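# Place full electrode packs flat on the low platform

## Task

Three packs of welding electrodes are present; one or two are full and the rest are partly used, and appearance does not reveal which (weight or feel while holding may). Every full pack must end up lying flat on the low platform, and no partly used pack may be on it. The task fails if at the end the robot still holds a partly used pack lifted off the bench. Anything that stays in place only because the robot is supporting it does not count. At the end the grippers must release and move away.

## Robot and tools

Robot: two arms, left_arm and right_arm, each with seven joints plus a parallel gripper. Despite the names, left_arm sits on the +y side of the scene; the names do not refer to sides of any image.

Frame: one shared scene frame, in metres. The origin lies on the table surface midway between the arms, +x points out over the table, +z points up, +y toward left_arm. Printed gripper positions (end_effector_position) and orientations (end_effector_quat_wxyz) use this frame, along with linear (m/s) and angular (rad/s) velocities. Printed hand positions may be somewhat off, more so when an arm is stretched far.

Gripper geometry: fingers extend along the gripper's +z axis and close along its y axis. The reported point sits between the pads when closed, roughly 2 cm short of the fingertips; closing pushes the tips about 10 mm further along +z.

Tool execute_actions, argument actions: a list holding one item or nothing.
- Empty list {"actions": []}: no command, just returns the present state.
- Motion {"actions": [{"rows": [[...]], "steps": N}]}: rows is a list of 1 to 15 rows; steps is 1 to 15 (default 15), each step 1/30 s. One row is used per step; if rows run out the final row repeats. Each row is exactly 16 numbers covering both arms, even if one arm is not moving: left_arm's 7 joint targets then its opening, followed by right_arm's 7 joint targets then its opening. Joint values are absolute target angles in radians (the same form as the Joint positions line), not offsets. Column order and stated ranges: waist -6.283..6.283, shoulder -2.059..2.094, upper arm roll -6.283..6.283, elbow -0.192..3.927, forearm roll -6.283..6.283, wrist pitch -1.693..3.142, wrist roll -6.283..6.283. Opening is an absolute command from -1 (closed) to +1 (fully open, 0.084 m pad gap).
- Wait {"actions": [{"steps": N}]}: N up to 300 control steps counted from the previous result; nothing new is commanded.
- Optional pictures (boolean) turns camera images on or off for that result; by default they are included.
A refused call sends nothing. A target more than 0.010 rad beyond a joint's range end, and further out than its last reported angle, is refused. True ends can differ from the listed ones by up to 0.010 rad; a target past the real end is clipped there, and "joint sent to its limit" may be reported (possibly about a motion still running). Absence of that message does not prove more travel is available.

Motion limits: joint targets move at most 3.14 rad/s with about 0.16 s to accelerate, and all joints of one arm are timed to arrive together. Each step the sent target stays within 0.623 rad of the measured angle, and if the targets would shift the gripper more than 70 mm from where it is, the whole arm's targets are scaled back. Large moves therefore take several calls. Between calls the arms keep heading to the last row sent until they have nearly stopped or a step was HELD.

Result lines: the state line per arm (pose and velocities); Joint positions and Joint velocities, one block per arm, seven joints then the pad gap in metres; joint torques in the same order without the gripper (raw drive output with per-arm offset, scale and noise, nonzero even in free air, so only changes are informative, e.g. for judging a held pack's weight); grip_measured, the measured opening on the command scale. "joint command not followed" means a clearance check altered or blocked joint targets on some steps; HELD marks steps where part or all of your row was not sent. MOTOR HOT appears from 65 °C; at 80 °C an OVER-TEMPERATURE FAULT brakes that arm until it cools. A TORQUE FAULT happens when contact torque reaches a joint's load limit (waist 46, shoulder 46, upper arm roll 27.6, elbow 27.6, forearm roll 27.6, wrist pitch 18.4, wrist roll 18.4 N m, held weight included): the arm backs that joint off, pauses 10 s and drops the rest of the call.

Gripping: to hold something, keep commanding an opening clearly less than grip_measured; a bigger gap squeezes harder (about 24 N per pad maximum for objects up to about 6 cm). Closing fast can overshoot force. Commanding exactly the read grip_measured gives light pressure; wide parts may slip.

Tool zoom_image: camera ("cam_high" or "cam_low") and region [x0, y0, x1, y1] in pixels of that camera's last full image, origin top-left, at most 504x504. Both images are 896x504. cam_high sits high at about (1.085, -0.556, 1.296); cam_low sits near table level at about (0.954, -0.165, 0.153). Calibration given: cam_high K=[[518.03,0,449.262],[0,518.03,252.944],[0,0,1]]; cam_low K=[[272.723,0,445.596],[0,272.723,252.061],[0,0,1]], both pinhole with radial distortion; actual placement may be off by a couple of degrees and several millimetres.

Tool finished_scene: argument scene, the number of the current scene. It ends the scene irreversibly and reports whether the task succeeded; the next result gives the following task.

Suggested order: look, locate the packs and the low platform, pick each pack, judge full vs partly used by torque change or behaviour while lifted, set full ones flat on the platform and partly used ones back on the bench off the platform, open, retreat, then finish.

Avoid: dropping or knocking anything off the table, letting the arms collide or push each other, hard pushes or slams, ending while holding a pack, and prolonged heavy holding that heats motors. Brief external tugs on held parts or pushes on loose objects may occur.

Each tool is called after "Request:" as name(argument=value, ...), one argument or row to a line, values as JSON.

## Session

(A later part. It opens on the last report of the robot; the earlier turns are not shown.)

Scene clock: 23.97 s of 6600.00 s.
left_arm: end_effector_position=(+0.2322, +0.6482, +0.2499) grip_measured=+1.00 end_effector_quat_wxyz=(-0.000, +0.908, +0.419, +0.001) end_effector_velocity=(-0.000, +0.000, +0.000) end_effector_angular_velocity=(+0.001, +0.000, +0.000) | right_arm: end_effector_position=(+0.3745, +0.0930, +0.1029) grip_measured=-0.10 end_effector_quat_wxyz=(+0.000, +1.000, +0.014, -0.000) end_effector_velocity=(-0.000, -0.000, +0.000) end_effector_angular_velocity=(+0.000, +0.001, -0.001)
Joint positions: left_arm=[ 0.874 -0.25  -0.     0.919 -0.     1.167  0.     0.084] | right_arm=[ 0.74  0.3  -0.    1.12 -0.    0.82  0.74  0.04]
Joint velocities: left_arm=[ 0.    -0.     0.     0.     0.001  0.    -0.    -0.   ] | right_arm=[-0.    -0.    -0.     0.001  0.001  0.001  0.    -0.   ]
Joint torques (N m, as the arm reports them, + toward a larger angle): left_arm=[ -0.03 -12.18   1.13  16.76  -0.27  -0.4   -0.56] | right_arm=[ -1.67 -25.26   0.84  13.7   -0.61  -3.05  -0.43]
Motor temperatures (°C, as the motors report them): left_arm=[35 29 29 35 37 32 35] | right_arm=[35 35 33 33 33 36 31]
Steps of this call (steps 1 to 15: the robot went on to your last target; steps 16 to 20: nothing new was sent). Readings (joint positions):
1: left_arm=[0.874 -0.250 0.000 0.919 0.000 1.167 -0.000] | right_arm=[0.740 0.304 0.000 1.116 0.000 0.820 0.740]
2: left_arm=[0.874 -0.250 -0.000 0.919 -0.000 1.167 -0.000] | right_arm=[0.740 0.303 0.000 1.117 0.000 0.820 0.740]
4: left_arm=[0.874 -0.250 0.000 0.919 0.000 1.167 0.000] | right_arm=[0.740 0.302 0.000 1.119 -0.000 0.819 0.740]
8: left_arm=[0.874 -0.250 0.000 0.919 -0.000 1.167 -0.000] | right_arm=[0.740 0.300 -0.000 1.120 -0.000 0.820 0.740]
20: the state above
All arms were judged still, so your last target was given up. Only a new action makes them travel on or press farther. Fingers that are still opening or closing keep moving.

Request:
execute_actions(
  actions=[
    {"rows":[[0.874,-0.25,0,0.919,0,1.167,0,1,0.74,0.465,0,1.12,0,0.655,0.74,-1]],"steps":15},
  ],
  pictures=false,
)

Request:
execute_actions(
  actions=[
    {"rows":[[0.874,-0.25,0,0.919,0,1.167,0,1,0.74,0.465,0,1.12,0,0.655,0.74,1]],"steps":12},
  ],
  pictures=false,
)

Request:
execute_actions(
  actions=[
    {"rows":[[0.874,-0.25,0,0.919,0,1.167,0,1,0.74,0.3,0,1.12,0,0.82,0.74,1]],"steps":12},
  ],
  pictures=false,
)

Request:
execute_actions(
  actions=[
    {"rows":[[0.874,-0.25,0,0.919,0,1.167,0,1,0.47,0.3,0,1.05,0,0.75,0.47,1]],"steps":15},
  ],
)

Scene clock: 27.43 s of 6600.00 s.
left_arm: end_effector_position=(+0.2322, +0.6482, +0.2499) grip_measured=+1.00 end_effector_quat_wxyz=(-0.000, +0.908, +0.419, +0.001) end_effector_velocity=(-0.000, +0.000, +0.000) end_effector_angular_velocity=(+0.001, +0.001, -0.001) | right_arm: end_effector_position=(+0.3811, +0.0991, +0.0311) grip_measured=-0.10 end_effector_quat_wxyz=(-0.001, +1.000, +0.014, +0.001) end_effector_velocity=(+0.003, +0.004, -0.001) end_effector_angular_velocity=(+0.011, -0.011, +0.000)
Joint positions: left_arm=[ 0.874 -0.25   0.     0.919 -0.     1.167 -0.     0.084] | right_arm=[ 0.74   0.462 -0.     1.121  0.     0.657  0.74   0.04 ]
Joint velocities: left_arm=[-0.001  0.     0.001  0.     0.002 -0.     0.     0.   ] | right_arm=[ 0.     0.007  0.001  0.004 -0.    -0.018  0.001  0.   ]
Joint torques (N m, as the arm reports them, + toward a larger angle): left_arm=[  0.54 -11.83   1.24  16.44  -0.17  -0.21  -0.6 ] | right_arm=[ -1.63 -23.79   0.58  11.62  -0.51  -3.64  -0.53]
Motor temperatures (°C, as the motors report them): left_arm=[35 29 29 35 37 32 35] | right_arm=[35 35 33 33 33 36 31]
Steps of this call (steps 1 to 89: nothing new was sent; steps 90 to 104: all 15 steps of this action). Readings (joint positions):
90: left_arm=[0.874 -0.250 -0.000 0.919 0.000 1.167 -0.000] | right_arm=[0.740 0.300 -0.000 1.120 -0.000 0.820 0.740]
91: left_arm=[0.874 -0.250 0.000 0.919 -0.000 1.167 -0.000] | right_arm=[0.740 0.303 -0.000 1.120 0.000 0.815 0.740]
93: left_arm=[0.874 -0.250 0.000 0.919 -0.000 1.167 0.000] | right_arm=[0.740 0.339 -0.000 1.126 0.000 0.772 0.740]
97: left_arm=[0.874 -0.250 0.000 0.919 -0.000 1.167 0.000] | right_arm=[0.740 0.443 0.000 1.115 -0.000 0.684 0.740]
104: the state above

Scene clock: 27.83 s of 6600.00 s.
left_arm: end_effector_position=(+0.2322, +0.6482, +0.2499) grip_measured=+1.00 end_effector_quat_wxyz=(-0.000, +0.908, +0.419, +0.001) end_effector_velocity=(+0.000, -0.000, -0.000) end_effector_angular_velocity=(-0.001, -0.000, -0.000) | right_arm: end_effector_position=(+0.3808, +0.0991, +0.0299) grip_measured=+1.00 end_effector_quat_wxyz=(-0.000, +1.000, +0.014, +0.000) end_effector_velocity=(-0.002, -0.002, -0.003) end_effector_angular_velocity=(-0.005, +0.006, -0.000)
Joint positions: left_arm=[ 0.874 -0.25  -0.     0.919  0.     1.167 -0.     0.084] | right_arm=[ 0.74   0.464 -0.     1.12  -0.     0.655  0.74   0.084]
Joint velocities: left_arm=[-0.001  0.     0.    -0.001 -0.001 -0.     0.    -0.   ] | right_arm=[-0.     0.003  0.    -0.003  0.     0.001 -0.     0.001]
Joint torques (N m, as the arm reports them, + toward a larger angle): left_arm=[  0.54 -12.22   1.29  16.43   0.03  -0.38  -0.51] | right_arm=[ -1.31 -21.61   0.61   9.88  -0.48  -2.39  -0.53]
Motor temperatures (°C, as the motors report them): left_arm=[35 29 29 35 37 32 35] | right_arm=[35 35 33 33 33 36 31]
Steps of this call (steps 1 to 12: all 12 steps of this action). Readings (joint positions):
1: left_arm=[0.874 -0.250 -0.000 0.919 -0.000 1.167 0.000] | right_arm=[0.740 0.462 -0.000 1.121 0.000 0.657 0.740]
2: left_arm=[0.874 -0.250 0.000 0.919 -0.000 1.167 -0.000] | right_arm=[0.740 0.462 -0.000 1.121 0.000 0.656 0.740]
4: left_arm=[0.874 -0.250 -0.000 0.919 0.000 1.167 -0.000] | right_arm=[0.740 0.462 -0.000 1.123 -0.000 0.654 0.740]
8: left_arm=[0.874 -0.250 -0.000 0.919 -0.000 1.167 -0.000] | right_arm=[0.740 0.464 -0.000 1.121 -0.000 0.654 0.740]
12: the state above

Scene clock: 28.23 s of 6600.00 s.
left_arm: end_effector_position=(+0.2322, +0.6482, +0.2499) grip_measured=+1.00 end_effector_quat_wxyz=(-0.000, +0.908, +0.419, +0.001) end_effector_velocity=(+0.001, +0.000, +0.001) end_effector_angular_velocity=(+0.003, -0.001, -0.001) | right_arm: end_effector_position=(+0.3752, +0.0935, +0.1012) grip_measured=+1.00 end_effector_quat_wxyz=(-0.001, +1.000, +0.014, +0.001) end_effector_velocity=(-0.033, -0.029, -0.022) end_effector_angular_velocity=(-0.090, +0.094, +0.004)
Joint positions: left_arm=[ 0.874 -0.25   0.     0.919 -0.     1.167 -0.     0.084] | right_arm=[ 0.74   0.304 -0.     1.12  -0.     0.814  0.74   0.084]
Joint velocities: left_arm=[ 0.    -0.001 -0.001  0.002  0.001 -0.    -0.    -0.   ] | right_arm=[ 0.002 -0.012  0.003 -0.059 -0.     0.084  0.    -0.   ]
Joint torques (N m, as the arm reports them, + toward a larger angle): left_arm=[  0.52 -12.38   1.04  16.55  -0.14  -0.28  -0.5 ] | right_arm=[ -1.28 -21.02   0.75  11.75  -0.54  -2.62  -0.33]
Motor temperatures (°C, as the motors report them): left_arm=[35 29 29 35 37 32 35] | right_arm=[35 35 33 33 33 36 31]
Steps of this call (steps 1 to 12: all 12 steps of this action). Readings (joint positions):
1: left_arm=[0.874 -0.250 0.000 0.919 -0.000 1.167 0.000] | right_arm=[0.740 0.464 -0.000 1.120 -0.000 0.655 0.740]
2: left_arm=[0.874 -0.250 -0.000 0.919 -0.000 1.167 -0.000] | right_arm=[0.740 0.461 0.000 1.120 -0.000 0.660 0.740]
4: left_arm=[0.874 -0.250 0.000 0.919 -0.000 1.167 0.000] | right_arm=[0.740 0.425 0.000 1.115 -0.000 0.703 0.740]
8: left_arm=[0.874 -0.250 0.000 0.919 -0.000 1.167 -0.000] | right_arm=[0.740 0.321 -0.000 1.127 0.000 0.790 0.740]
12: the state above

Scene clock: 28.73 s of 6600.00 s.
left_arm: end_effector_position=(+0.2322, +0.6482, +0.2499) grip_measured=+1.00 end_effector_quat_wxyz=(-0.000, +0.908, +0.419, +0.001) end_effector_velocity=(-0.000, +0.000, +0.000) end_effector_angular_velocity=(+0.001, -0.001, +0.001) | right_arm: end_effector_position=(+0.4440, -0.0225, +0.0825) grip_measured=+1.00 end_effector_quat_wxyz=(+0.001, +1.000, +0.011, -0.000) end_effector_velocity=(+0.014, -0.029, -0.005) end_effector_angular_velocity=(+0.019, -0.006, +0.076)
Joint positions: left_arm=[ 0.874 -0.25   0.     0.919  0.     1.167  0.     0.084] | right_arm=[ 0.48   0.301 -0.003  1.052 -0.     0.753  0.482  0.084]
Joint velocities: left_arm=[ 0.002 -0.001 -0.     0.    -0.    -0.    -0.     0.   ] | right_arm=[-0.114 -0.006  0.047 -0.028 -0.    -0.037 -0.145  0.   ]
Joint torques (N m, as the arm reports them, + toward a larger angle): left_arm=[  0.23 -12.82   1.37  16.5   -0.19  -0.31  -0.6 ] | right_arm=[  2.52 -20.24   4.56  10.74  -0.54  -2.36  -0.25]
Motor temperatures (°C, as the motors report them): left_arm=[35 29 29 35 37 32 35] | right_arm=[35 35 33 33 33 36 31]
Steps of this call (steps 1 to 15: all 15 steps of this action). Readings (joint positions):
1: left_arm=[0.874 -0.250 0.000 0.919 -0.000 1.167 0.000] | right_arm=[0.740 0.304 0.000 1.119 -0.000 0.816 0.740]
2: left_arm=[0.874 -0.250 -0.000 0.919 0.000 1.167 0.000] | right_arm=[0.736 0.304 0.001 1.117 0.000 0.816 0.735]
4: left_arm=[0.874 -0.250 0.000 0.919 -0.000 1.167 0.000] | right_arm=[0.702 0.302 0.009 1.109 0.000 0.807 0.696]
8: left_arm=[0.874 -0.250 -0.000 0.919 0.000 1.167 0.000] | right_arm=[0.595 0.303 -0.004 1.082 -0.000 0.782 0.597]
15: the state above

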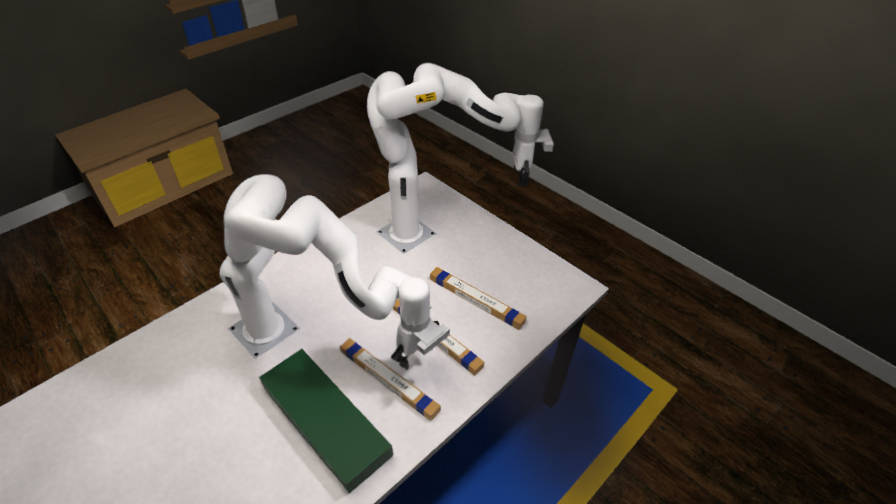

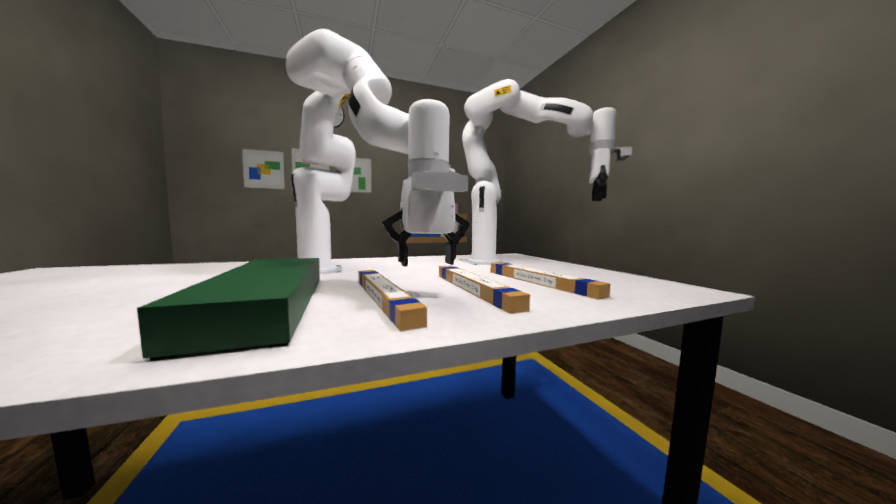

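A bit more toward -y, then descend.

Request:
execute_actions(
  actions=[
    {"rows":[[0.874,-0.25,0,0.919,0,1.167,0,1,0.42,0.3,0,1.05,0,0.75,0.42,1]],"steps":8},
  ],
  pictures=false,
)

Request:
execute_actions(
  actions=[
    {"rows":[[0.874,-0.25,0,0.919,0,1.167,0,1,0.42,0.43,0,1.05,0,0.62,0.42,1]],"steps":15},
  ],
)

Scene clock: 30.50 s of 6600.00 s.
left_arm: end_effector_position=(+0.2322, +0.6482, +0.2499) grip_measured=+1.00 end_effector_quat_wxyz=(-0.000, +0.908, +0.419, +0.001) end_effector_velocity=(-0.000, +0.000, +0.000) end_effector_angular_velocity=(-0.001, -0.001, +0.001) | right_arm: end_effector_position=(+0.4569, -0.0479, +0.0822) grip_measured=+1.00 end_effector_quat_wxyz=(+0.000, +1.000, +0.011, +0.000) end_effector_velocity=(+0.010, -0.022, -0.000) end_effector_angular_velocity=(+0.003, +0.002, +0.020)
Joint positions: left_arm=[ 0.874 -0.25  -0.     0.919  0.     1.167 -0.     0.084] | right_arm=[ 0.423  0.3   -0.004  1.05  -0.     0.75   0.426  0.084]
Joint velocities: left_arm=[ 0.001 -0.     0.     0.    -0.002  0.     0.001  0.   ] | right_arm=[-0.063 -0.     0.014 -0.001 -0.001 -0.    -0.069 -0.   ]
Joint torques (N m, as the arm reports them, + toward a larger angle): left_arm=[  0.51 -12.12   0.87  16.54  -0.03  -0.47  -0.56] | right_arm=[  1.85 -19.97   3.91  10.49  -0.37  -2.24  -0.21]
Motor temperatures (°C, as the motors report them): left_arm=[35 29 29 35 37 32 35] | right_arm=[35 35 33 33 33 36 31]
Steps of this call (steps 1 to 30: the robot went on to your last target; steps 31 to 45: nothing new was sent; steps 46 to 53: all 8 steps of this action). Readings (joint positions):
46: left_arm=[0.874 -0.250 0.000 0.919 0.000 1.167 0.000] | right_arm=[0.470 0.300 0.000 1.050 0.000 0.750 0.470]
47: left_arm=[0.874 -0.250 -0.000 0.919 0.000 1.167 -0.000] | right_arm=[0.467 0.300 0.001 1.050 0.000 0.750 0.465]
49: left_arm=[0.874 -0.250 0.000 0.919 -0.000 1.167 0.000] | right_arm=[0.448 0.300 0.003 1.050 0.000 0.750 0.446]
53: the state above

Scene clock: 40.77 s of 6600.00 s.
left_arm: end_effector_position=(+0.2322, +0.6482, +0.2499) grip_measured=+1.00 end_effector_quat_wxyz=(-0.000, +0.908, +0.419, +0.001) end_effector_velocity=(+0.000, -0.000, +0.000) end_effector_angular_velocity=(+0.001, -0.001, -0.001) | right_arm: end_effector_position=(+0.4708, -0.0396, +0.0665) grip_measured=+1.00 end_effector_quat_wxyz=(-0.011, +1.000, +0.015, +0.024) end_effector_velocity=(+0.000, -0.000, +0.000) end_effector_angular_velocity=(-0.000, -0.000, +0.000)
Joint positions: left_arm=[ 0.874 -0.25   0.     0.919 -0.     1.167 -0.     0.084] | right_arm=[ 0.421  0.348  0.001  1.052 -0.001  0.651  0.421  0.084]
Joint velocities: left_arm=[-0.001 -0.    -0.     0.    -0.    -0.     0.     0.   ] | right_arm=[ 0.    -0.    -0.     0.    -0.     0.001  0.    -0.   ]
Joint torques (N m, as the arm reports them, + toward a larger angle): left_arm=[ -0.03 -12.43   1.42  16.49   0.01  -0.41  -0.61] | right_arm=[ -1.36 -20.57   0.52  10.31  -0.61  -2.35  -0.36]
Motor temperatures (°C, as the motors report them): left_arm=[35 29 29 35 37 32 35] | right_arm=[35 35 33 33 33 36 31]
TORQUE FAULT: the external load on joint 2 (shoulder) of the right arm reached its load limit, and that arm stopped for 10 seconds. A torque fault stops only its own arm. That arm's remaining commands of this call were not run. Joint 2 (shoulder) of that arm moved back by up to 3 degrees. That arm holds there, with its grip as last carried out, and accepts commands again: back off and push less far. That arm stops again, at the same cost, whenever a joint's load reaches its limit.
The stop of the right arm began at step 8 of this call (marked STOPPED below). From that step on that arm followed nothing that you had sent. 8 of its steps, steps kept back included, did not run and will not run. Nothing is kept back now, and the robot has no last target.
Steps of this call (steps 1 to 15: all 15 steps of this action; steps 16 to 308: the stop continued). Readings (joint positions):
1: left_arm=[0.874 -0.250 -0.000 0.919 0.000 1.167 0.000] | right_arm=[0.422 0.300 -0.003 1.050 -0.000 0.750 0.424]
2: left_arm=[0.874 -0.250 0.000 0.919 0.000 1.167 0.000] | right_arm=[0.421 0.303 -0.002 1.051 -0.000 0.745 0.423]
4: left_arm=[0.874 -0.250 0.000 0.919 -0.000 1.167 0.000] | right_arm=[0.421 0.338 0.000 1.055 0.000 0.705 0.421]
8: left_arm=[0.874 -0.250 0.000 0.919 -0.000 1.167 -0.000] | right_arm=[0.421 0.398 0.001 1.056 -0.001 0.651 0.421] STOPPED (the right arm)
308: the state above

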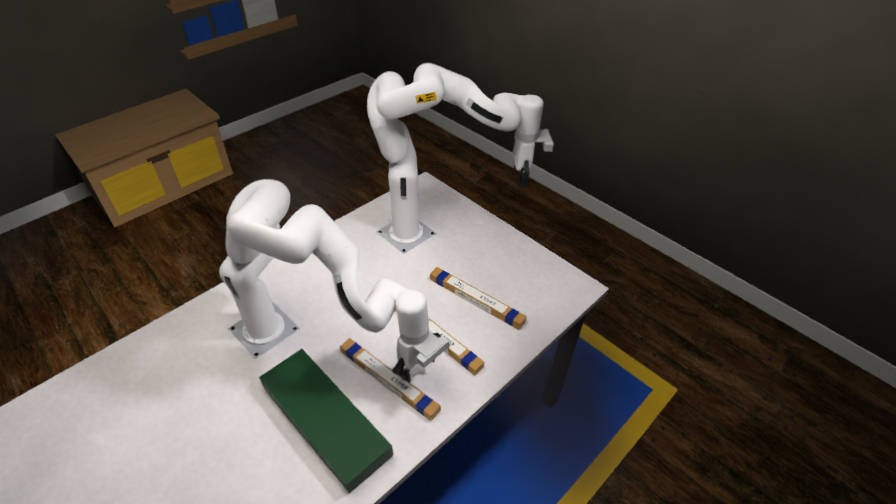

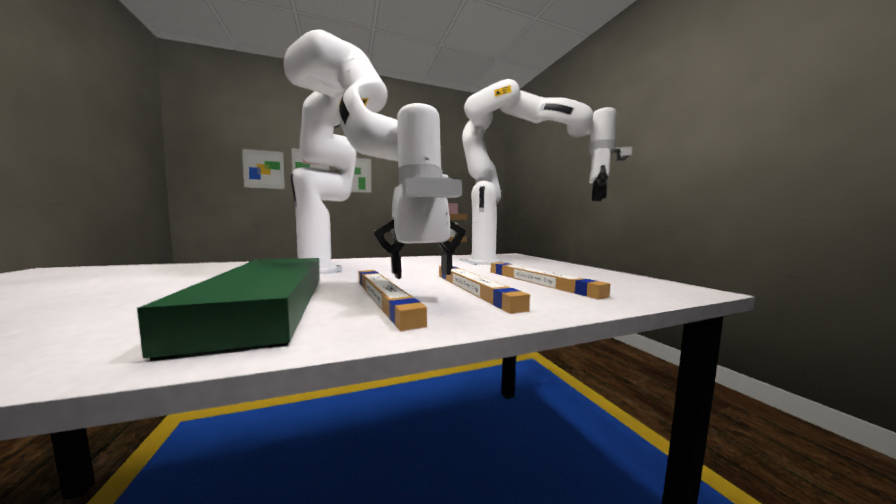

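Hit the pack; need ~3.5 cm more toward -y.

Request:
execute_actions(
  actions=[
    {"rows":[[0.874,-0.25,0,0.919,0,1.167,0,1,0.35,0.3,0,1.05,0,0.75,0.35,1]],"steps":12},
  ],
  pictures=false,
)

Request:
execute_actions(
  actions=[
    {"rows":[[0.874,-0.25,0,0.919,0,1.167,0,1,0.35,0.43,0,1.05,0,0.62,0.35,1]],"steps":15},
  ],
)

Scene clock: 42.80 s of 6600.00 s.
left_arm: end_effector_position=(+0.2322, +0.6482, +0.2499) grip_measured=+1.00 end_effector_quat_wxyz=(-0.000, +0.908, +0.419, +0.001) end_effector_velocity=(-0.001, +0.001, +0.000) end_effector_angular_velocity=(+0.001, +0.000, +0.002) | right_arm: end_effector_position=(+0.4708, -0.0786, +0.0816) grip_measured=+1.00 end_effector_quat_wxyz=(-0.000, +1.000, +0.014, +0.001) end_effector_velocity=(-0.019, +0.016, -0.004) end_effector_angular_velocity=(-0.004, +0.041, +0.062)
Joint positions: left_arm=[ 0.874 -0.25  -0.     0.919 -0.     1.167  0.     0.084] | right_arm=[ 0.352  0.301  0.     1.05  -0.     0.747  0.352  0.084]
Joint velocities: left_arm=[ 0.001 -0.     0.001  0.     0.001  0.    -0.    -0.   ] | right_arm=[ 0.002 -0.005  0.039 -0.009  0.     0.035 -0.024 -0.   ]
Joint torques (N m, as the arm reports them, + toward a larger angle): left_arm=[  0.17 -12.29   1.24  16.8   -0.23  -0.34  -0.37] | right_arm=[ -2.22 -20.13  -0.64  10.87  -0.56  -2.35  -0.57]
Motor temperatures (°C, as the motors report them): left_arm=[35 29 29 35 37 32 35] | right_arm=[35 35 33 33 33 36 31]
Steps of this call (steps 1 to 49: nothing new was sent; steps 50 to 61: all 12 steps of this action). Readings (joint positions):
50: left_arm=[0.874 -0.250 -0.000 0.919 -0.000 1.167 -0.000] | right_arm=[0.421 0.348 0.001 1.052 -0.001 0.652 0.421]
51: left_arm=[0.874 -0.250 0.000 0.919 0.000 1.167 0.000] | right_arm=[0.419 0.346 0.002 1.052 -0.001 0.656 0.418]
53: left_arm=[0.874 -0.250 0.000 0.919 0.000 1.167 0.000] | right_arm=[0.397 0.331 0.006 1.050 -0.001 0.690 0.394]
57: left_arm=[0.874 -0.250 0.000 0.919 -0.000 1.167 -0.000] | right_arm=[0.356 0.304 -0.006 1.052 -0.000 0.736 0.360]
61: the state above

Scene clock: 43.30 s of 6600.00 s.
left_arm: end_effector_position=(+0.2322, +0.6482, +0.2499) grip_measured=+1.00 end_effector_quat_wxyz=(-0.000, +0.908, +0.419, +0.001) end_effector_velocity=(+0.001, -0.000, -0.000) end_effector_angular_velocity=(+0.000, +0.000, -0.002) | right_arm: end_effector_position=(+0.4763, -0.0776, +0.0276) grip_measured=+1.00 end_effector_quat_wxyz=(-0.000, +1.000, +0.014, +0.001) end_effector_velocity=(-0.003, -0.002, -0.008) end_effector_angular_velocity=(-0.003, +0.006, -0.000)
Joint positions: left_arm=[ 0.874 -0.25   0.     0.919  0.     1.167 -0.     0.084] | right_arm=[0.35  0.428 0.    1.051 0.    0.621 0.35  0.084]
Joint velocities: left_arm=[-0.001  0.    -0.    -0.     0.    -0.     0.001 -0.   ] | right_arm=[-0.001  0.013 -0.    -0.007  0.    -0.013 -0.001 -0.   ]
Joint torques (N m, as the arm reports them, + toward a larger angle): left_arm=[  0.65 -12.53   1.1   16.7   -0.32  -0.53  -0.32] | right_arm=[ -1.39 -21.22   0.57   9.51  -0.59  -2.46  -0.36]
Motor temperatures (°C, as the motors report them): left_arm=[35 29 29 35 37 32 35] | right_arm=[35 35 33 33 33 36 31]
Steps of this call (steps 1 to 15: all 15 steps of this action). Readings (joint positions):
1: left_arm=[0.874 -0.250 0.000 0.919 -0.000 1.167 0.000] | right_arm=[0.352 0.301 0.001 1.050 -0.000 0.748 0.351]
2: left_arm=[0.874 -0.250 0.000 0.919 -0.000 1.167 0.000] | right_arm=[0.352 0.304 0.002 1.050 -0.000 0.744 0.351]
4: left_arm=[0.874 -0.250 -0.000 0.919 -0.000 1.167 0.000] | right_arm=[0.351 0.338 0.001 1.055 0.000 0.705 0.350]
8: left_arm=[0.874 -0.250 -0.000 0.919 0.000 1.167 -0.000] | right_arm=[0.350 0.417 0.000 1.044 -0.000 0.641 0.350]
15: the state above

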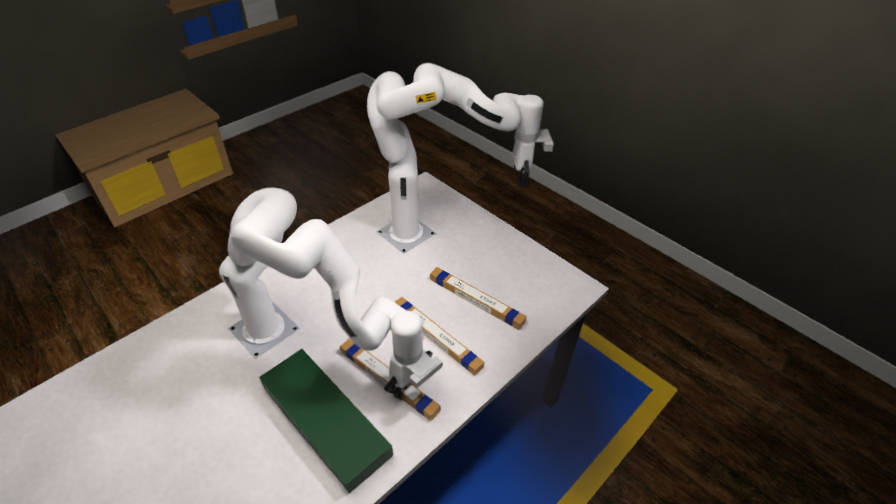

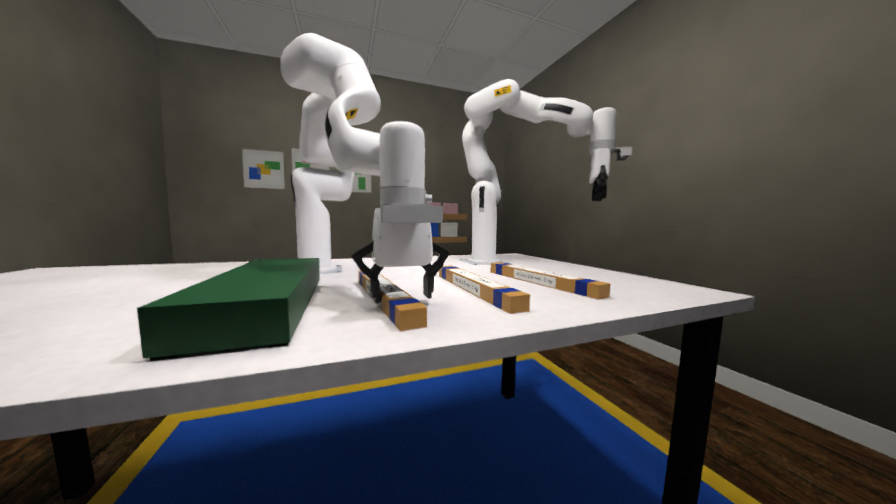

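Request:
execute_actions(
  actions=[
    {"rows":[[0.874,-0.25,0,0.919,0,1.167,0,1,0.35,0.43,0,1.05,0,0.62,0.35,-1]],"steps":15},
  ],
  pictures=false,
)

Request:
execute_actions(
  actions=[
    {"rows":[[0.874,-0.25,0,0.919,0,1.167,0,1,0.35,0.3,0,1.05,0,0.75,0.35,-1]],"steps":15},
  ],
  pictures=false,
)

Request:
execute_actions(
  actions=[
    {"steps":20},
  ],
  pictures=false,
)

Scene clock: 45.67 s of 6600.00 s.
left_arm: end_effector_position=(+0.2322, +0.6482, +0.2499) grip_measured=+1.00 end_effector_quat_wxyz=(-0.000, +0.908, +0.419, +0.001) end_effector_velocity=(+0.000, +0.000, +0.000) end_effector_angular_velocity=(+0.000, -0.000, +0.000) | right_arm: end_effector_position=(+0.4757, -0.0776, +0.0265) grip_measured=-0.06 end_effector_quat_wxyz=(-0.000, +1.000, +0.014, +0.000) end_effector_velocity=(-0.000, +0.000, -0.000) end_effector_angular_velocity=(-0.001, +0.000, +0.000)
Joint positions: left_arm=[ 0.874 -0.25  -0.     0.919  0.     1.167 -0.     0.084] | right_arm=[ 0.35   0.43   0.     1.05  -0.     0.62   0.35   0.041]
Joint velocities: left_arm=[-0.     0.     0.     0.001 -0.     0.    -0.     0.   ] | right_arm=[-0.     0.     0.    -0.    -0.001  0.     0.001  0.   ]
Joint torques (N m, as the arm reports them, + toward a larger angle): left_arm=[  0.33 -12.25   0.76  16.51  -0.08  -0.1   -0.6 ] | right_arm=[ -1.67 -20.15   0.51   9.47  -0.12  -2.26  -0.46]
Motor temperatures (°C, as the motors report them): left_arm=[35 29 29 35 37 32 35] | right_arm=[35 35 33 33 33 36 31]
Steps of this call (steps 1 to 15: the robot went on to your last target; steps 16 to 56: nothing new was sent; steps 57 to 71: all 15 steps of this action). Readings (joint positions):
57: left_arm=[0.874 -0.250 0.000 0.919 0.000 1.167 -0.000] | right_arm=[0.350 0.430 0.000 1.050 -0.000 0.620 0.350]
58: left_arm=[0.874 -0.250 -0.000 0.919 -0.000 1.167 -0.000] | right_arm=[0.350 0.430 -0.000 1.050 -0.000 0.620 0.350]
60: left_arm=[0.874 -0.250 0.000 0.919 -0.000 1.167 0.000] | right_arm=[0.350 0.430 -0.001 1.050 -0.000 0.620 0.350]
64: left_arm=[0.874 -0.250 -0.000 0.919 0.000 1.167 0.000] | right_arm=[0.350 0.430 -0.000 1.050 -0.000 0.620 0.350]
71: the state above

Scene clock: 46.17 s of 6600.00 s.
left_arm: end_effector_position=(+0.2322, +0.6482, +0.2499) grip_measured=+1.00 end_effector_quat_wxyz=(-0.000, +0.908, +0.419, +0.001) end_effector_velocity=(-0.000, +0.000, -0.000) end_effector_angular_velocity=(+0.000, +0.001, +0.001) | right_arm: end_effector_position=(+0.4699, -0.0801, +0.0804) grip_measured=-0.10 end_effector_quat_wxyz=(+0.001, +1.000, +0.014, -0.001) end_effector_velocity=(+0.004, +0.002, +0.011) end_effector_angular_velocity=(+0.005, -0.011, -0.001)
Joint positions: left_arm=[ 0.874 -0.25  -0.     0.919 -0.     1.167 -0.     0.084] | right_arm=[ 0.35   0.302  0.     1.048 -0.     0.749  0.35   0.04 ]
Joint velocities: left_arm=[ 0.001 -0.     0.    -0.     0.001  0.    -0.001 -0.   ] | right_arm=[-0.    -0.015  0.     0.011  0.001  0.014  0.    -0.   ]
Joint torques (N m, as the arm reports them, + toward a larger angle): left_arm=[  0.42 -11.82   1.29  16.47  -0.26  -0.37  -0.5 ] | right_arm=[ -1.35 -20.8    0.65  11.26  -0.34  -2.77  -0.37]
Motor temperatures (°C, as the motors report them): left_arm=[35 29 29 35 37 32 35] | right_arm=[35 35 33 33 33 36 31]
Steps of this call (steps 1 to 15: all 15 steps of this action). Readings (joint positions):
1: left_arm=[0.874 -0.250 0.000 0.919 -0.000 1.167 0.000] | right_arm=[0.350 0.430 0.000 1.050 -0.000 0.620 0.350]
2: left_arm=[0.874 -0.250 -0.000 0.919 0.000 1.167 -0.000] | right_arm=[0.350 0.427 0.000 1.050 0.000 0.625 0.350]
4: left_arm=[0.874 -0.250 -0.000 0.919 -0.000 1.167 -0.000] | right_arm=[0.350 0.393 0.000 1.044 0.000 0.665 0.350]
8: left_arm=[0.874 -0.250 0.000 0.919 -0.000 1.167 -0.000] | right_arm=[0.350 0.314 -0.000 1.055 0.000 0.729 0.350]
15: the state above

Scene clock: 46.83 s of 6600.00 s.
left_arm: end_effector_position=(+0.2322, +0.6482, +0.2499) grip_measured=+1.00 end_effector_quat_wxyz=(-0.000, +0.908, +0.419, +0.001) end_effector_velocity=(+0.000, -0.000, +0.000) end_effector_angular_velocity=(+0.000, -0.001, -0.000) | right_arm: end_effector_position=(+0.4708, -0.0798, +0.0821) grip_measured=-0.10 end_effector_quat_wxyz=(+0.000, +1.000, +0.014, -0.000) end_effector_velocity=(+0.000, -0.000, +0.000) end_effector_angular_velocity=(-0.000, -0.001, -0.000)
Joint positions: left_arm=[ 0.874 -0.25  -0.     0.919 -0.     1.167 -0.     0.084] | right_arm=[ 0.35  0.3   0.    1.05 -0.    0.75  0.35  0.04]
Joint velocities: left_arm=[ 0.    -0.    -0.001  0.001 -0.     0.    -0.    -0.   ] | right_arm=[-0.    -0.    -0.     0.    -0.001 -0.     0.    -0.   ]
Joint torques (N m, as the arm reports them, + toward a larger angle): left_arm=[  0.42 -11.97   0.91  16.47  -0.54  -0.47  -0.42] | right_arm=[ -1.54 -21.01   0.72  11.    -0.26  -2.47  -0.27]
Motor temperatures (°C, as the motors report them): left_arm=[35 29 29 35 37 32 35] | right_arm=[35 35 33 33 33 36 31]
Steps of this call (steps 1 to 15: the robot went on to your last target; steps 16 to 20: nothing new was sent). Readings (joint positions):
1: left_arm=[0.874 -0.250 -0.000 0.919 -0.000 1.167 -0.000] | right_arm=[0.350 0.302 0.000 1.049 -0.000 0.749 0.350]
2: left_arm=[0.874 -0.250 -0.000 0.919 0.000 1.167 0.000] | right_arm=[0.350 0.302 0.000 1.049 0.000 0.750 0.350]
4: left_arm=[0.874 -0.250 -0.000 0.919 0.000 1.167 -0.000] | right_arm=[0.350 0.301 0.000 1.050 -0.000 0.750 0.350]
8: left_arm=[0.874 -0.250 0.000 0.919 -0.000 1.167 -0.000] | right_arm=[0.350 0.300 0.000 1.050 -0.000 0.750 0.350]
20: the state above
All arms were judged still, so your last target was given up. Only a new action makes them travel on or press farther. Fingers that are still opening or closing keep moving.

Request:
execute_actions(
  actions=[
    {"rows":[[0.874,-0.25,0,0.919,0,1.167,0,1,0.35,0.425,0,1.05,0,0.625,0.35,-1]],"steps":15},
  ],
  pictures=false,
)

Request:
execute_actions(
  actions=[
    {"rows":[[0.874,-0.25,0,0.919,0,1.167,0,1,0.35,0.425,0,1.05,0,0.625,0.35,1]],"steps":12},
  ],
  pictures=false,
)

Request:
execute_actions(
  actions=[
    {"rows":[[0.874,-0.25,0,0.919,0,1.167,0,1,0.35,0.25,0,1.05,0,0.8,0.35,1]],"steps":12},
  ],
  pictures=false,
)

Request:
execute_actions(
  actions=[
    {"rows":[[0.874,-0.25,0,0.919,0,1.167,0,1,0.92,0.55,0,1.55,0,1.0,0.92,1]],"steps":15},
  ],
  pictures=false,
)

Request:
execute_actions(
  actions=[
    {"steps":20},
  ],
)

Scene clock: 50.70 s of 6600.00 s.
left_arm: end_effector_position=(+0.2322, +0.6482, +0.2499) grip_measured=+1.00 end_effector_quat_wxyz=(-0.000, +0.908, +0.419, +0.001) end_effector_velocity=(-0.000, +0.000, +0.000) end_effector_angular_velocity=(+0.000, +0.000, +0.000) | right_arm: end_effector_position=(+0.4761, -0.0777, +0.0298) grip_measured=-0.10 end_effector_quat_wxyz=(-0.000, +1.000, +0.014, +0.001) end_effector_velocity=(-0.001, -0.001, -0.007) end_effector_angular_velocity=(-0.001, -0.000, -0.001)
Joint positions: left_arm=[ 0.874 -0.25  -0.     0.919 -0.     1.167 -0.     0.084] | right_arm=[0.35  0.423 0.    1.051 0.    0.626 0.35  0.04 ]
Joint velocities: left_arm=[-0.    -0.     0.001  0.     0.     0.     0.     0.   ] | right_arm=[-0.     0.013 -0.001 -0.005 -0.001 -0.017  0.001  0.   ]
Joint torques (N m, as the arm reports them, + toward a larger angle): left_arm=[  0.25 -12.42   1.14  16.5    0.03  -0.47  -0.54] | right_arm=[ -1.5  -21.99   0.55  10.09  -0.48  -2.85  -0.27]
Motor temperatures (°C, as the motors report them): left_arm=[35 29 29 35 37 32 35] | right_arm=[35 35 33 33 33 36 31]
Steps of this call (steps 1 to 90: nothing new was sent; then 0.37 s passed at rest; steps 91 to 105: all 15 steps of this action). Readings (joint positions):
91: left_arm=[0.874 -0.250 0.000 0.919 -0.000 1.167 -0.000] | right_arm=[0.350 0.300 -0.000 1.050 -0.000 0.750 0.350]
92: left_arm=[0.874 -0.250 0.000 0.919 -0.000 1.167 -0.000] | right_arm=[0.350 0.303 -0.000 1.050 -0.000 0.745 0.350]
94: left_arm=[0.874 -0.250 -0.000 0.919 0.000 1.167 0.000] | right_arm=[0.350 0.337 -0.000 1.055 0.000 0.706 0.350]
98: left_arm=[0.874 -0.250 0.000 0.919 -0.000 1.167 -0.000] | right_arm=[0.350 0.412 0.000 1.045 0.000 0.645 0.350]
105: the state above

Scene clock: 51.10 s of 6600.00 s.
left_arm: end_effector_position=(+0.2322, +0.6482, +0.2499) grip_measured=+1.00 end_effector_quat_wxyz=(-0.000, +0.908, +0.419, +0.001) end_effector_velocity=(+0.000, -0.000, +0.000) end_effector_angular_velocity=(-0.000, -0.001, +0.002) | right_arm: end_effector_position=(+0.4756, -0.0779, +0.0286) grip_measured=+1.00 end_effector_quat_wxyz=(-0.000, +1.000, +0.014, +0.000) end_effector_velocity=(-0.001, -0.000, -0.001) end_effector_angular_velocity=(-0.000, +0.004, -0.001)
Joint positions: left_arm=[ 0.874 -0.25   0.     0.919 -0.     1.167 -0.     0.084] | right_arm=[ 0.35   0.425 -0.     1.05  -0.     0.625  0.35   0.084]
Joint velocities: left_arm=[ 0.001 -0.    -0.001 -0.    -0.001 -0.    -0.001 -0.   ] | right_arm=[-0.     0.002  0.001 -0.001  0.001  0.     0.001  0.001]
Joint torques (N m, as the arm reports them, + toward a larger angle): left_arm=[ -0.14 -12.38   1.33  16.6    0.1   -0.25  -0.46] | right_arm=[ -1.26 -21.04   0.67   9.78  -0.65  -2.37  -0.5 ]
Motor temperatures (°C, as the motors report them): left_arm=[35 29 29 35 37 32 35] | right_arm=[35 35 33 33 33 36 31]
Steps of this call (steps 1 to 12: all 12 steps of this action). Readings (joint positions):
1: left_arm=[0.874 -0.250 -0.000 0.919 -0.000 1.167 -0.000] | right_arm=[0.350 0.423 -0.000 1.051 0.000 0.626 0.350]
2: left_arm=[0.874 -0.250 0.000 0.919 -0.000 1.167 0.000] | right_arm=[0.350 0.424 -0.000 1.051 0.000 0.625 0.350]
4: left_arm=[0.874 -0.250 0.000 0.919 -0.000 1.167 0.000] | right_arm=[0.350 0.424 -0.000 1.051 -0.000 0.625 0.350]
8: left_arm=[0.874 -0.250 0.000 0.919 -0.000 1.167 -0.000] | right_arm=[0.350 0.424 -0.000 1.050 -0.000 0.625 0.350]
12: the state above

Scene clock: 51.50 s of 6600.00 s.
left_arm: end_effector_position=(+0.2322, +0.6482, +0.2499) grip_measured=+1.00 end_effector_quat_wxyz=(-0.000, +0.908, +0.419, +0.001) end_effector_velocity=(-0.000, +0.000, +0.000) end_effector_angular_velocity=(+0.001, +0.001, +0.001) | right_arm: end_effector_position=(+0.4682, -0.0809, +0.1016) grip_measured=+1.00 end_effector_quat_wxyz=(-0.000, +1.000, +0.014, +0.001) end_effector_velocity=(-0.043, -0.014, -0.019) end_effector_angular_velocity=(-0.047, +0.120, +0.006)
Joint positions: left_arm=[ 0.874 -0.25  -0.     0.919 -0.     1.167 -0.     0.084] | right_arm=[ 0.35   0.255 -0.     1.05  -0.     0.793  0.35   0.084]
Joint velocities: left_arm=[ 0.    -0.     0.     0.     0.001  0.    -0.001  0.   ] | right_arm=[ 0.002 -0.021  0.003 -0.059 -0.001  0.091  0.    -0.   ]
Joint torques (N m, as the arm reports them, + toward a larger angle): left_arm=[ -0.11 -12.47   1.12  16.53  -0.29  -0.54  -0.49] | right_arm=[ -1.01 -18.85   0.52  11.11  -0.69  -2.61  -0.55]
Motor temperatures (°C, as the motors report them): left_arm=[35 29 29 35 37 32 35] | right_arm=[35 35 33 33 33 36 31]
Steps of this call (steps 1 to 12: all 12 steps of this action). Readings (joint positions):
1: left_arm=[0.874 -0.250 0.000 0.919 -0.000 1.167 -0.000] | right_arm=[0.350 0.425 -0.000 1.050 -0.000 0.625 0.350]
2: left_arm=[0.874 -0.250 0.000 0.919 0.000 1.167 -0.000] | right_arm=[0.350 0.422 0.000 1.050 -0.000 0.630 0.350]
4: left_arm=[0.874 -0.250 -0.000 0.919 -0.000 1.167 0.000] | right_arm=[0.350 0.385 0.000 1.045 -0.000 0.673 0.350]
8: left_arm=[0.874 -0.250 0.000 0.919 -0.000 1.167 0.000] | right_arm=[0.350 0.275 -0.000 1.057 0.000 0.767 0.350]
12: the state above

Scene clock: 52.00 s of 6600.00 s.
left_arm: end_effector_position=(+0.2322, +0.6482, +0.2499) grip_measured=+1.00 end_effector_quat_wxyz=(-0.000, +0.908, +0.419, +0.001) end_effector_velocity=(-0.000, +0.000, +0.000) end_effector_angular_velocity=(+0.000, -0.000, +0.001) | right_arm: end_effector_position=(+0.4382, +0.0818, +0.1113) grip_measured=+1.00 end_effector_quat_wxyz=(+0.000, +1.000, +0.015, -0.001) end_effector_velocity=(-0.137, +0.365, +0.019) end_effector_angular_velocity=(+0.002, -0.002, +0.010)
Joint positions: left_arm=[ 0.874 -0.25   0.     0.919  0.     1.167 -0.     0.084] | right_arm=[0.645 0.408 0.001 1.308 0.    0.902 0.645 0.084]
Joint velocities: left_arm=[ 0.     0.     0.001  0.     0.    -0.    -0.001  0.   ] | right_arm=[ 0.662  0.341  0.004  0.578 -0.     0.235  0.656  0.   ]
Joint torques (N m, as the arm reports them, + toward a larger angle): left_arm=[  0.43 -12.33   1.01  16.62  -0.04  -0.26  -0.55] | right_arm=[ -1.74 -22.11   0.78  11.17  -0.44  -2.28  -0.67]
Motor temperatures (°C, as the motors report them): left_arm=[35 29 29 35 37 32 35] | right_arm=[35 35 33 33 33 36 31]
Steps of this call (steps 1 to 15: all 15 steps of this action). Readings (joint positions):
1: left_arm=[0.874 -0.250 -0.000 0.919 -0.000 1.167 0.000] | right_arm=[0.350 0.254 -0.000 1.049 -0.000 0.796 0.350]
2: left_arm=[0.874 -0.250 -0.000 0.919 -0.000 1.167 -0.000] | right_arm=[0.354 0.256 -0.001 1.052 -0.000 0.799 0.355]
4: left_arm=[0.874 -0.250 0.000 0.919 -0.000 1.167 0.000] | right_arm=[0.388 0.276 -0.008 1.084 -0.000 0.813 0.393]
8: left_arm=[0.874 -0.250 -0.000 0.919 -0.000 1.167 0.000] | right_arm=[0.489 0.327 0.002 1.170 0.000 0.846 0.488]
15: the state above

Scene clock: 52.67 s of 6600.00 s.
left_arm: end_effector_position=(+0.2322, +0.6482, +0.2499) grip_measured=+1.00 end_effector_quat_wxyz=(-0.000, +0.908, +0.419, +0.001) end_effector_velocity=(-0.000, -0.001, -0.001) end_effector_angular_velocity=(-0.001, +0.000, -0.000) | right_arm: end_effector_position=(+0.3585, +0.2226, +0.1180) grip_measured=+1.00 end_effector_quat_wxyz=(+0.001, +1.000, +0.012, +0.001) end_effector_velocity=(-0.007, +0.009, +0.001) end_effector_angular_velocity=(+0.004, +0.000, +0.003)
Joint positions: left_arm=[ 0.874 -0.25   0.     0.919 -0.     1.167 -0.     0.084] | right_arm=[ 0.917  0.549 -0.003  1.548 -0.     1.     0.919  0.084]
Joint velocities: left_arm=[ 0.001 -0.    -0.001 -0.001 -0.001  0.     0.    -0.   ] | right_arm=[ 0.014  0.008  0.005  0.015 -0.     0.004  0.015 -0.   ]
Joint torques (N m, as the arm reports them, + toward a larger angle): left_arm=[  0.44 -11.73   0.91  16.66  -0.26  -0.3   -0.54] | right_arm=[ -0.12 -25.46   1.59  11.73  -0.68  -2.31  -0.41]
Motor temperatures (°C, as the motors report them): left_arm=[35 29 29 35 37 32 35] | right_arm=[35 35 33 33 33 36 31]
Steps of this call (steps 1 to 20: the robot went on to your last target). Readings (joint positions):
1: left_arm=[0.874 -0.250 -0.000 0.919 0.000 1.167 -0.000] | right_arm=[0.667 0.419 0.001 1.327 0.000 0.910 0.667]
2: left_arm=[0.874 -0.250 0.000 0.919 -0.000 1.167 0.000] | right_arm=[0.689 0.431 0.001 1.347 0.000 0.918 0.689]
4: left_arm=[0.874 -0.250 0.000 0.919 0.000 1.167 -0.000] | right_arm=[0.732 0.453 0.000 1.385 -0.000 0.933 0.732]
8: left_arm=[0.874 -0.250 -0.000 0.919 -0.000 1.167 -0.000] | right_arm=[0.818 0.497 0.000 1.460 -0.000 0.964 0.818]
20: the state above

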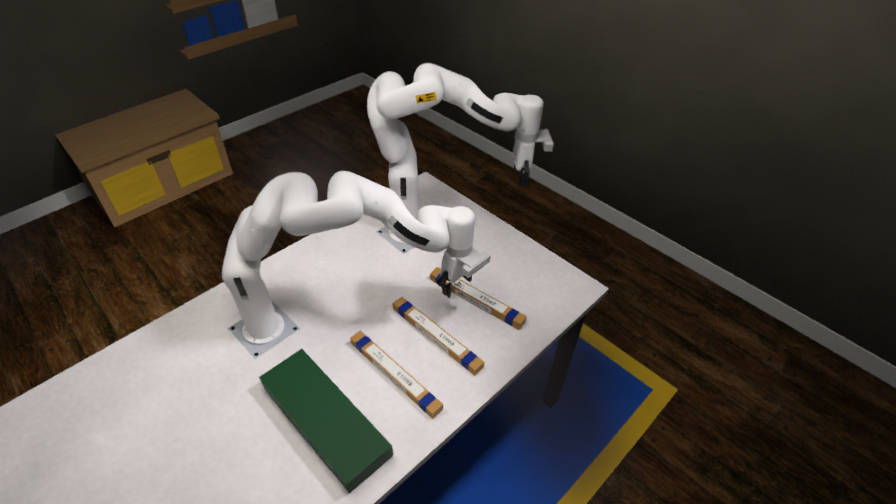

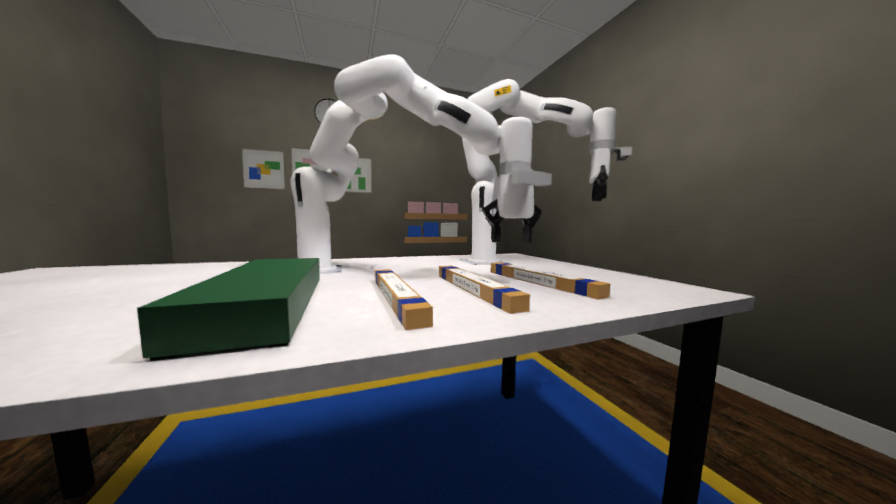

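Request:
execute_actions(
  actions=[
    {"rows":[[0.874,-0.25,0,0.919,0,1.167,0,1,0.97,0.72,0,1.8,0,1.08,0.97,1]],"steps":15},
  ],
)

Scene clock: 54.53 s of 6600.00 s.
left_arm: end_effector_position=(+0.2322, +0.6482, +0.2499) grip_measured=+1.00 end_effector_quat_wxyz=(-0.000, +0.908, +0.419, +0.001) end_effector_velocity=(+0.001, -0.001, +0.000) end_effector_angular_velocity=(+0.001, +0.001, -0.003) | right_arm: end_effector_position=(+0.3553, +0.2772, +0.1087) grip_measured=+1.00 end_effector_quat_wxyz=(-0.000, +1.000, +0.013, +0.001) end_effector_velocity=(+0.015, +0.001, +0.007) end_effector_angular_velocity=(+0.008, -0.017, -0.024)
Joint positions: left_arm=[ 0.874 -0.25   0.     0.919  0.     1.167 -0.     0.084] | right_arm=[ 0.969  0.717 -0.001  1.797 -0.     1.079  0.969  0.084]
Joint velocities: left_arm=[-0.002  0.    -0.001  0.     0.001  0.    -0.    -0.   ] | right_arm=[-0.006  0.014 -0.014  0.041 -0.001  0.011  0.008  0.   ]
Joint torques (N m, as the arm reports them, + toward a larger angle): left_arm=[  0.78 -12.58   1.06  16.5   -0.14  -0.32  -0.74] | right_arm=[  0.04 -26.99   1.7   11.79  -0.56  -1.89  -0.51]
Motor temperatures (°C, as the motors report them): left_arm=[35 29 29 35 37 32 35] | right_arm=[35 35 33 33 33 36 31]
Steps of this call (steps 1 to 15: the robot went on to your last target; steps 16 to 41: nothing new was sent; steps 42 to 56: all 15 steps of this action). Readings (joint positions):
42: left_arm=[0.874 -0.250 -0.000 0.919 -0.000 1.167 -0.000] | right_arm=[0.920 0.550 -0.000 1.550 0.000 1.000 0.920]
43: left_arm=[0.874 -0.250 -0.000 0.919 -0.000 1.167 -0.000] | right_arm=[0.921 0.553 -0.000 1.554 -0.000 1.002 0.921]
45: left_arm=[0.874 -0.250 -0.000 0.919 -0.000 1.167 -0.000] | right_arm=[0.928 0.581 -0.003 1.598 -0.000 1.017 0.930]
49: left_arm=[0.874 -0.250 0.000 0.919 -0.000 1.167 0.000] | right_arm=[0.961 0.686 0.002 1.748 0.000 1.062 0.959]
56: the state above

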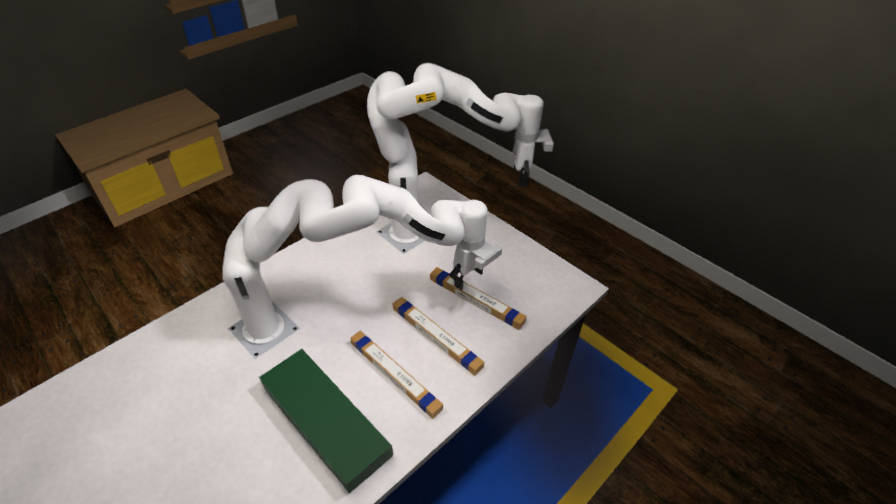

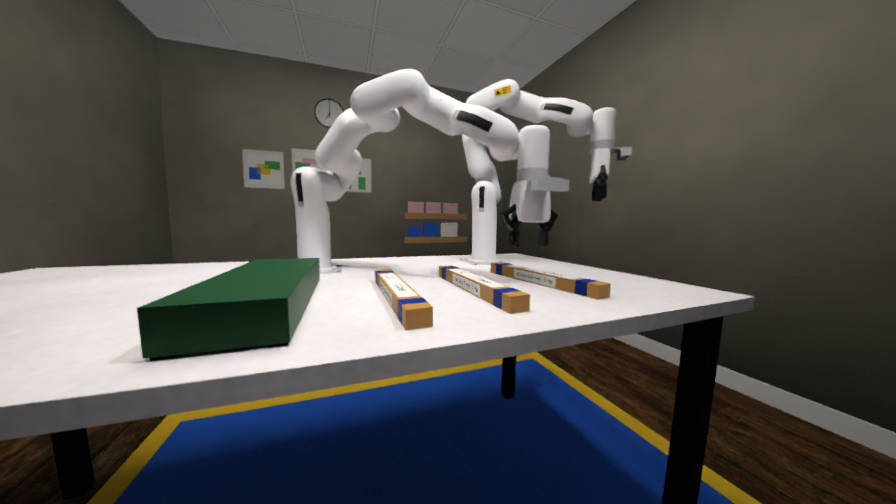

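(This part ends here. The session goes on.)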